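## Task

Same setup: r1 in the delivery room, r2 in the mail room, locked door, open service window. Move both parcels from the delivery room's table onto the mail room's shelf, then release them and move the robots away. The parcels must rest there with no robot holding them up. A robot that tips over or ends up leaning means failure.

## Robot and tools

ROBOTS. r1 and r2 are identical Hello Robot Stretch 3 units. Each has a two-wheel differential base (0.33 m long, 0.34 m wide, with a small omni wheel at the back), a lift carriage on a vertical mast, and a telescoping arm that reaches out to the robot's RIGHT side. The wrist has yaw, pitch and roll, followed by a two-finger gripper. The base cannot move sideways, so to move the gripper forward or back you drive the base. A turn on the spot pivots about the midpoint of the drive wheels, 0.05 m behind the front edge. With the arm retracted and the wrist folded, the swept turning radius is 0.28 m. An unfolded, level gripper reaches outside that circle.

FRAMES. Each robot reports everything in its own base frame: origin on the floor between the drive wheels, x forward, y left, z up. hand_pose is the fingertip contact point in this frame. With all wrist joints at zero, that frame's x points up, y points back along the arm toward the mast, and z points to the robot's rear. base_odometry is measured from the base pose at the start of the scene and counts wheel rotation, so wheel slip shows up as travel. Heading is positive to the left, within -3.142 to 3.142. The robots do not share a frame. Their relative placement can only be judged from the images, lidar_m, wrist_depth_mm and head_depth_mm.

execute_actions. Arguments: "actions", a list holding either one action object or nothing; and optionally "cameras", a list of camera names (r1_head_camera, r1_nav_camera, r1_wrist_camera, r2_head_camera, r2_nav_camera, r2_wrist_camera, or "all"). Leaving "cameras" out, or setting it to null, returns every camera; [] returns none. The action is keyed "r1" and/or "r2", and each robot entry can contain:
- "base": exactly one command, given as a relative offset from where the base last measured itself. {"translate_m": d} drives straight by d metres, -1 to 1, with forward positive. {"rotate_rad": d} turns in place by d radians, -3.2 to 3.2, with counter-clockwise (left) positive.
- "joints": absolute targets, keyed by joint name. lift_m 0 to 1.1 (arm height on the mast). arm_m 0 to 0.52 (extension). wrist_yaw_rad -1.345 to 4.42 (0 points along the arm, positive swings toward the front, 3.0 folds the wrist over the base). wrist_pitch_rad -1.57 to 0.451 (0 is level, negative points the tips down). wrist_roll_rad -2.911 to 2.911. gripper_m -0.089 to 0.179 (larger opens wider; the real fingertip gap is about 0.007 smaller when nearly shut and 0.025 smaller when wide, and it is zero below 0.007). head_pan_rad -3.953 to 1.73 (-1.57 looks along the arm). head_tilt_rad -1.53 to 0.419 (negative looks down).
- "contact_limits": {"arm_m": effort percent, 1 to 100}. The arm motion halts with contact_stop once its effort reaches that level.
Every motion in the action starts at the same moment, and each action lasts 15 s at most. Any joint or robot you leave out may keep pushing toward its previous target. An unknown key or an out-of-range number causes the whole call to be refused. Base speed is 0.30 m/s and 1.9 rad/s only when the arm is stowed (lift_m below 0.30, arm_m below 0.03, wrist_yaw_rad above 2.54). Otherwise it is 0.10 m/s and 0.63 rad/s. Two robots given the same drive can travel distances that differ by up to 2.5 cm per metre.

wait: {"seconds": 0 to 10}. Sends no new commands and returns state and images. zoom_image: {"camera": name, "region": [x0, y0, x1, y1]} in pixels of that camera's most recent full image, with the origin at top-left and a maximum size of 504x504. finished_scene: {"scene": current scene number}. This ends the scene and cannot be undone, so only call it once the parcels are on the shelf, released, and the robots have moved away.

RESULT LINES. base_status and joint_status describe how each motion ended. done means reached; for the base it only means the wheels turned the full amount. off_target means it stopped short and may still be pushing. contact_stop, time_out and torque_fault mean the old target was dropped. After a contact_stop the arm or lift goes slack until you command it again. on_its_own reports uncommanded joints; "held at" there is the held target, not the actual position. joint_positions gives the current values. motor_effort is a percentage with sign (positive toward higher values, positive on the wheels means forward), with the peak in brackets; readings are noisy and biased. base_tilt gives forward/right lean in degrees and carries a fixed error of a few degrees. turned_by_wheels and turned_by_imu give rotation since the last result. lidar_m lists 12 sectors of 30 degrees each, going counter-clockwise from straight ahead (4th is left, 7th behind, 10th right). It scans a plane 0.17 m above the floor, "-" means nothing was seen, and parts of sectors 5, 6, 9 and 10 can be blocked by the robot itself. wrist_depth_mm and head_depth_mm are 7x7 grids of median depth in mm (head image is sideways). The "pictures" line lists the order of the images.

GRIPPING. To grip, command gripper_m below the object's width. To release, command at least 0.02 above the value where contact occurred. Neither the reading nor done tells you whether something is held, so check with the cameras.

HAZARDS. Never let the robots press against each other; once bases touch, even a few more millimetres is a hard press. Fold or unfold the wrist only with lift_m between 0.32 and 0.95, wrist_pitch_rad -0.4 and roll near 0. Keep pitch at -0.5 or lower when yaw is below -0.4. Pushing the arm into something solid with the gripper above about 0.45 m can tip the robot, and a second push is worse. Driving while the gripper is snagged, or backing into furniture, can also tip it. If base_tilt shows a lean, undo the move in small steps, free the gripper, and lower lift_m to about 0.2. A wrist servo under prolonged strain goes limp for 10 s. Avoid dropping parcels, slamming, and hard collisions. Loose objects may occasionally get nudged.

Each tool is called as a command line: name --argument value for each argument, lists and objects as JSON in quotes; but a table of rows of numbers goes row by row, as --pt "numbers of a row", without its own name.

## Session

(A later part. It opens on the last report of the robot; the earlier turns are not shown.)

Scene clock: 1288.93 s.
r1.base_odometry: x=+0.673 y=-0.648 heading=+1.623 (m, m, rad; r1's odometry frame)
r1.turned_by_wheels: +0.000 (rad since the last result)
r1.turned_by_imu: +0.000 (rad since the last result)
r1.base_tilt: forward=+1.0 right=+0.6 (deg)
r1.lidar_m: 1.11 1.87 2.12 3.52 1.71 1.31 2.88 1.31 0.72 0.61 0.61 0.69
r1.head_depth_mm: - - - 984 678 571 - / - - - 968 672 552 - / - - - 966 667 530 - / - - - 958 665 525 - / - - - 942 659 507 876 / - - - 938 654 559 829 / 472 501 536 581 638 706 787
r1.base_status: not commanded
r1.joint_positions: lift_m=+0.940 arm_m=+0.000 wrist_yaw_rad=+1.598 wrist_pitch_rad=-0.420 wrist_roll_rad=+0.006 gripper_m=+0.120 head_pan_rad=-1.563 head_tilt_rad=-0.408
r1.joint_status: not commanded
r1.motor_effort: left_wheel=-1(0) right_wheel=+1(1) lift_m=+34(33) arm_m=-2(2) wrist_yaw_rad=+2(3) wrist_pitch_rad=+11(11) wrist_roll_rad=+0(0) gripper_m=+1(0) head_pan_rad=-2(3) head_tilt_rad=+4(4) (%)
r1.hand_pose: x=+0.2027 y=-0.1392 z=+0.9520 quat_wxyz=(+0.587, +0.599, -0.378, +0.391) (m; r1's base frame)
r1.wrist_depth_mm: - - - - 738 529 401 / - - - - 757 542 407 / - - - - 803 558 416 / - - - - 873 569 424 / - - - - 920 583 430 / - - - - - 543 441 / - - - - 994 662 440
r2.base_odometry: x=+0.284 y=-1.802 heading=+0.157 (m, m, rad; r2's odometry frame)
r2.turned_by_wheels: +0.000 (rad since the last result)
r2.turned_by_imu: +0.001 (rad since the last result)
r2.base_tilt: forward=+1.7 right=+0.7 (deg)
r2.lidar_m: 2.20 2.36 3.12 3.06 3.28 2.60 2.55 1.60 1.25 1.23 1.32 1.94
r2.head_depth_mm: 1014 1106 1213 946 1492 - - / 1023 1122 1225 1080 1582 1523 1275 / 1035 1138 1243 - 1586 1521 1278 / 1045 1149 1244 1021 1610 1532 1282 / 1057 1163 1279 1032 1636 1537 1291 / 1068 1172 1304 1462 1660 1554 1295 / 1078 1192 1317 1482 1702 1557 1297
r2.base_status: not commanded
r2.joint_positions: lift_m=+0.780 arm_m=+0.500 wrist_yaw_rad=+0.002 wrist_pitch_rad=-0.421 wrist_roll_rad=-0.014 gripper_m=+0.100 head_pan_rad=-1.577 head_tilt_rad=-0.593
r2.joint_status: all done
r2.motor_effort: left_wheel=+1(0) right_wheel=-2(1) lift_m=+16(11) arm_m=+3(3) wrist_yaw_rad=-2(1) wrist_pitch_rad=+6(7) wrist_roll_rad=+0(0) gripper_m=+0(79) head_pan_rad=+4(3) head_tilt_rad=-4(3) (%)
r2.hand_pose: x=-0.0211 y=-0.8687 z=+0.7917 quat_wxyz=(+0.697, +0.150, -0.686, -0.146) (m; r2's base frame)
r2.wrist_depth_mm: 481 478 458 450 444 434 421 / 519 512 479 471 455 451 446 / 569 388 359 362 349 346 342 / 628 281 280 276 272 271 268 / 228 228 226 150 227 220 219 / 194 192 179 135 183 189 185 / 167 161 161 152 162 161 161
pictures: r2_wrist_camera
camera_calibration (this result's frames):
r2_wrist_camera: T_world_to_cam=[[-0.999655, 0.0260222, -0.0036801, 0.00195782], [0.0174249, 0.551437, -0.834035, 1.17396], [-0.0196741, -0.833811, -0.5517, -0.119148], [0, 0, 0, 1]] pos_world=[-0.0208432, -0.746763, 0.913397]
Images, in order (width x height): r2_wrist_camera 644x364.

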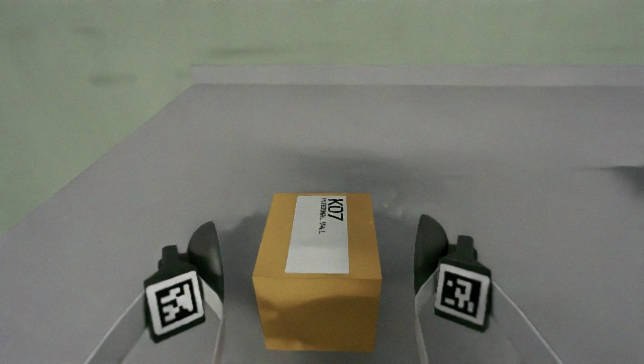

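execute_actions --actions '[{"r2": {"joints": {"arm_m": 0.04}}}]' --cameras '["r2_wrist_camera", "r2_head_camera"]'

Scene clock: 1298.37 s.
r1.base_odometry: x=+0.673 y=-0.648 heading=+1.623 (m, m, rad; r1's odometry frame)
r1.turned_by_wheels: +0.000 (rad since the last result)
r1.turned_by_imu: +0.000 (rad since the last result)
r1.base_tilt: forward=+1.0 right=+0.7 (deg)
r1.lidar_m: 1.11 1.88 2.13 3.53 1.72 1.31 2.87 1.31 0.72 0.61 0.61 0.69
r1.head_depth_mm: - - - 976 677 572 - / - - - 975 673 551 - / - - - 968 666 530 - / - - - 957 663 525 - / - - - 946 658 506 874 / - - - 938 656 559 831 / 472 501 535 579 636 706 782
r1.base_status: not commanded
r1.joint_positions: lift_m=+0.940 arm_m=+0.000 wrist_yaw_rad=+1.598 wrist_pitch_rad=-0.420 wrist_roll_rad=+0.006 gripper_m=+0.120 head_pan_rad=-1.563 head_tilt_rad=-0.408
r1.joint_status: not commanded
r1.motor_effort: left_wheel=+0(0) right_wheel=+1(1) lift_m=+34(33) arm_m=-2(2) wrist_yaw_rad=+1(3) wrist_pitch_rad=+11(11) wrist_roll_rad=+0(0) gripper_m=+1(0) head_pan_rad=-2(3) head_tilt_rad=+4(4) (%)
r1.hand_pose: x=+0.2027 y=-0.1392 z=+0.9520 quat_wxyz=(+0.587, +0.599, -0.378, +0.391) (m; r1's base frame)
r1.wrist_depth_mm: - - - - 740 532 403 / - - - - 756 549 409 / - - - - 812 560 415 / - - - - 875 566 424 / - - - - 931 579 431 / - - - - - 534 439 / - - - - - 662 441
r2.base_odometry: x=+0.284 y=-1.802 heading=+0.157 (m, m, rad; r2's odometry frame)
r2.turned_by_wheels: +0.000 (rad since the last result)
r2.turned_by_imu: +0.001 (rad since the last result)
r2.base_tilt: forward=+1.7 right=+0.6 (deg)
r2.lidar_m: 2.20 2.37 3.11 3.06 3.29 2.59 2.55 1.60 1.25 1.23 1.32 1.94
r2.head_depth_mm: 1017 1109 1218 946 1542 1507 1349 / 1022 1122 1226 1010 1566 1562 1341 / 1032 1132 1235 1017 1586 1576 - / 1044 1144 1257 1019 1615 1577 1282 / 1058 1158 1275 1032 1635 1546 1284 / 1067 1176 1311 1457 1668 1546 1297 / 1080 1189 1320 1486 1687 1551 1292
r2.base_status: not commanded
r2.joint_positions: lift_m=+0.780 arm_m=+0.040 wrist_yaw_rad=+0.002 wrist_pitch_rad=-0.421 wrist_roll_rad=-0.014 gripper_m=+0.100 head_pan_rad=-1.577 head_tilt_rad=-0.593
r2.joint_status: all done
r2.motor_effort: left_wheel=+1(1) right_wheel=-2(1) lift_m=+16(16) arm_m=-4(4) wrist_yaw_rad=-1(1) wrist_pitch_rad=+6(6) wrist_roll_rad=+0(0) gripper_m=+0(0) head_pan_rad=+4(4) head_tilt_rad=-4(4) (%)
r2.hand_pose: x=-0.0211 y=-0.4093 z=+0.7918 quat_wxyz=(+0.697, +0.150, -0.686, -0.146) (m; r2's base frame)
r2.wrist_depth_mm: 971 929 879 840 842 830 812 / - 974 532 514 501 495 478 / - - - - - 974 941 / - - - - - - - / - - - - - - - / - - - - - - - / - 971 986 992 - 993 977
pictures: r2_head_camera (sideways: a quarter turn clockwise sets it upright), r2_wrist_camera
camera_calibration (this result's frames):
r2_head_camera: T_world_to_cam=[[0.0126119, 0.508487, -0.860978, 1.13805], [0.999423, 0.0207461, 0.0268924, -0.0373826], [0.0315364, -0.86082, -0.507932, 0.616752], [0, 0, 0, 1]] pos_world=[0.00355796, -0.0469975, 1.29411]
r2_wrist_camera: T_world_to_cam=[[-0.999652, 0.0261189, -0.00368833, -0.00997191], [0.0174793, 0.551188, -0.834198, 0.920721], [-0.0197553, -0.833972, -0.551453, 0.263667], [0, 0, 0, 1]] pos_world=[-0.0208532, -0.287339, 0.913427]
Images, in order (width x height): r2_head_camera 896x504, r2_wrist_camera 644x364.

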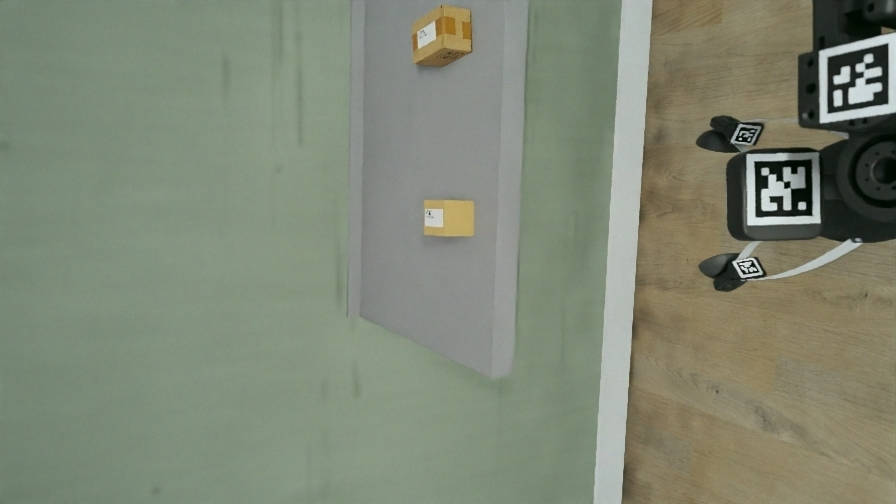

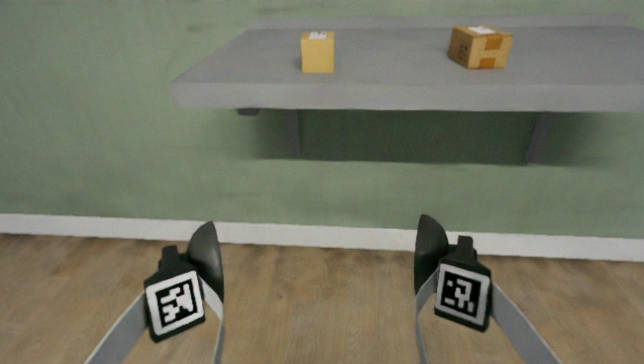

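Both parcels are resting on the shelf and both robots are clear.

finished_scene --scene 2

The scene is finished: the task was done.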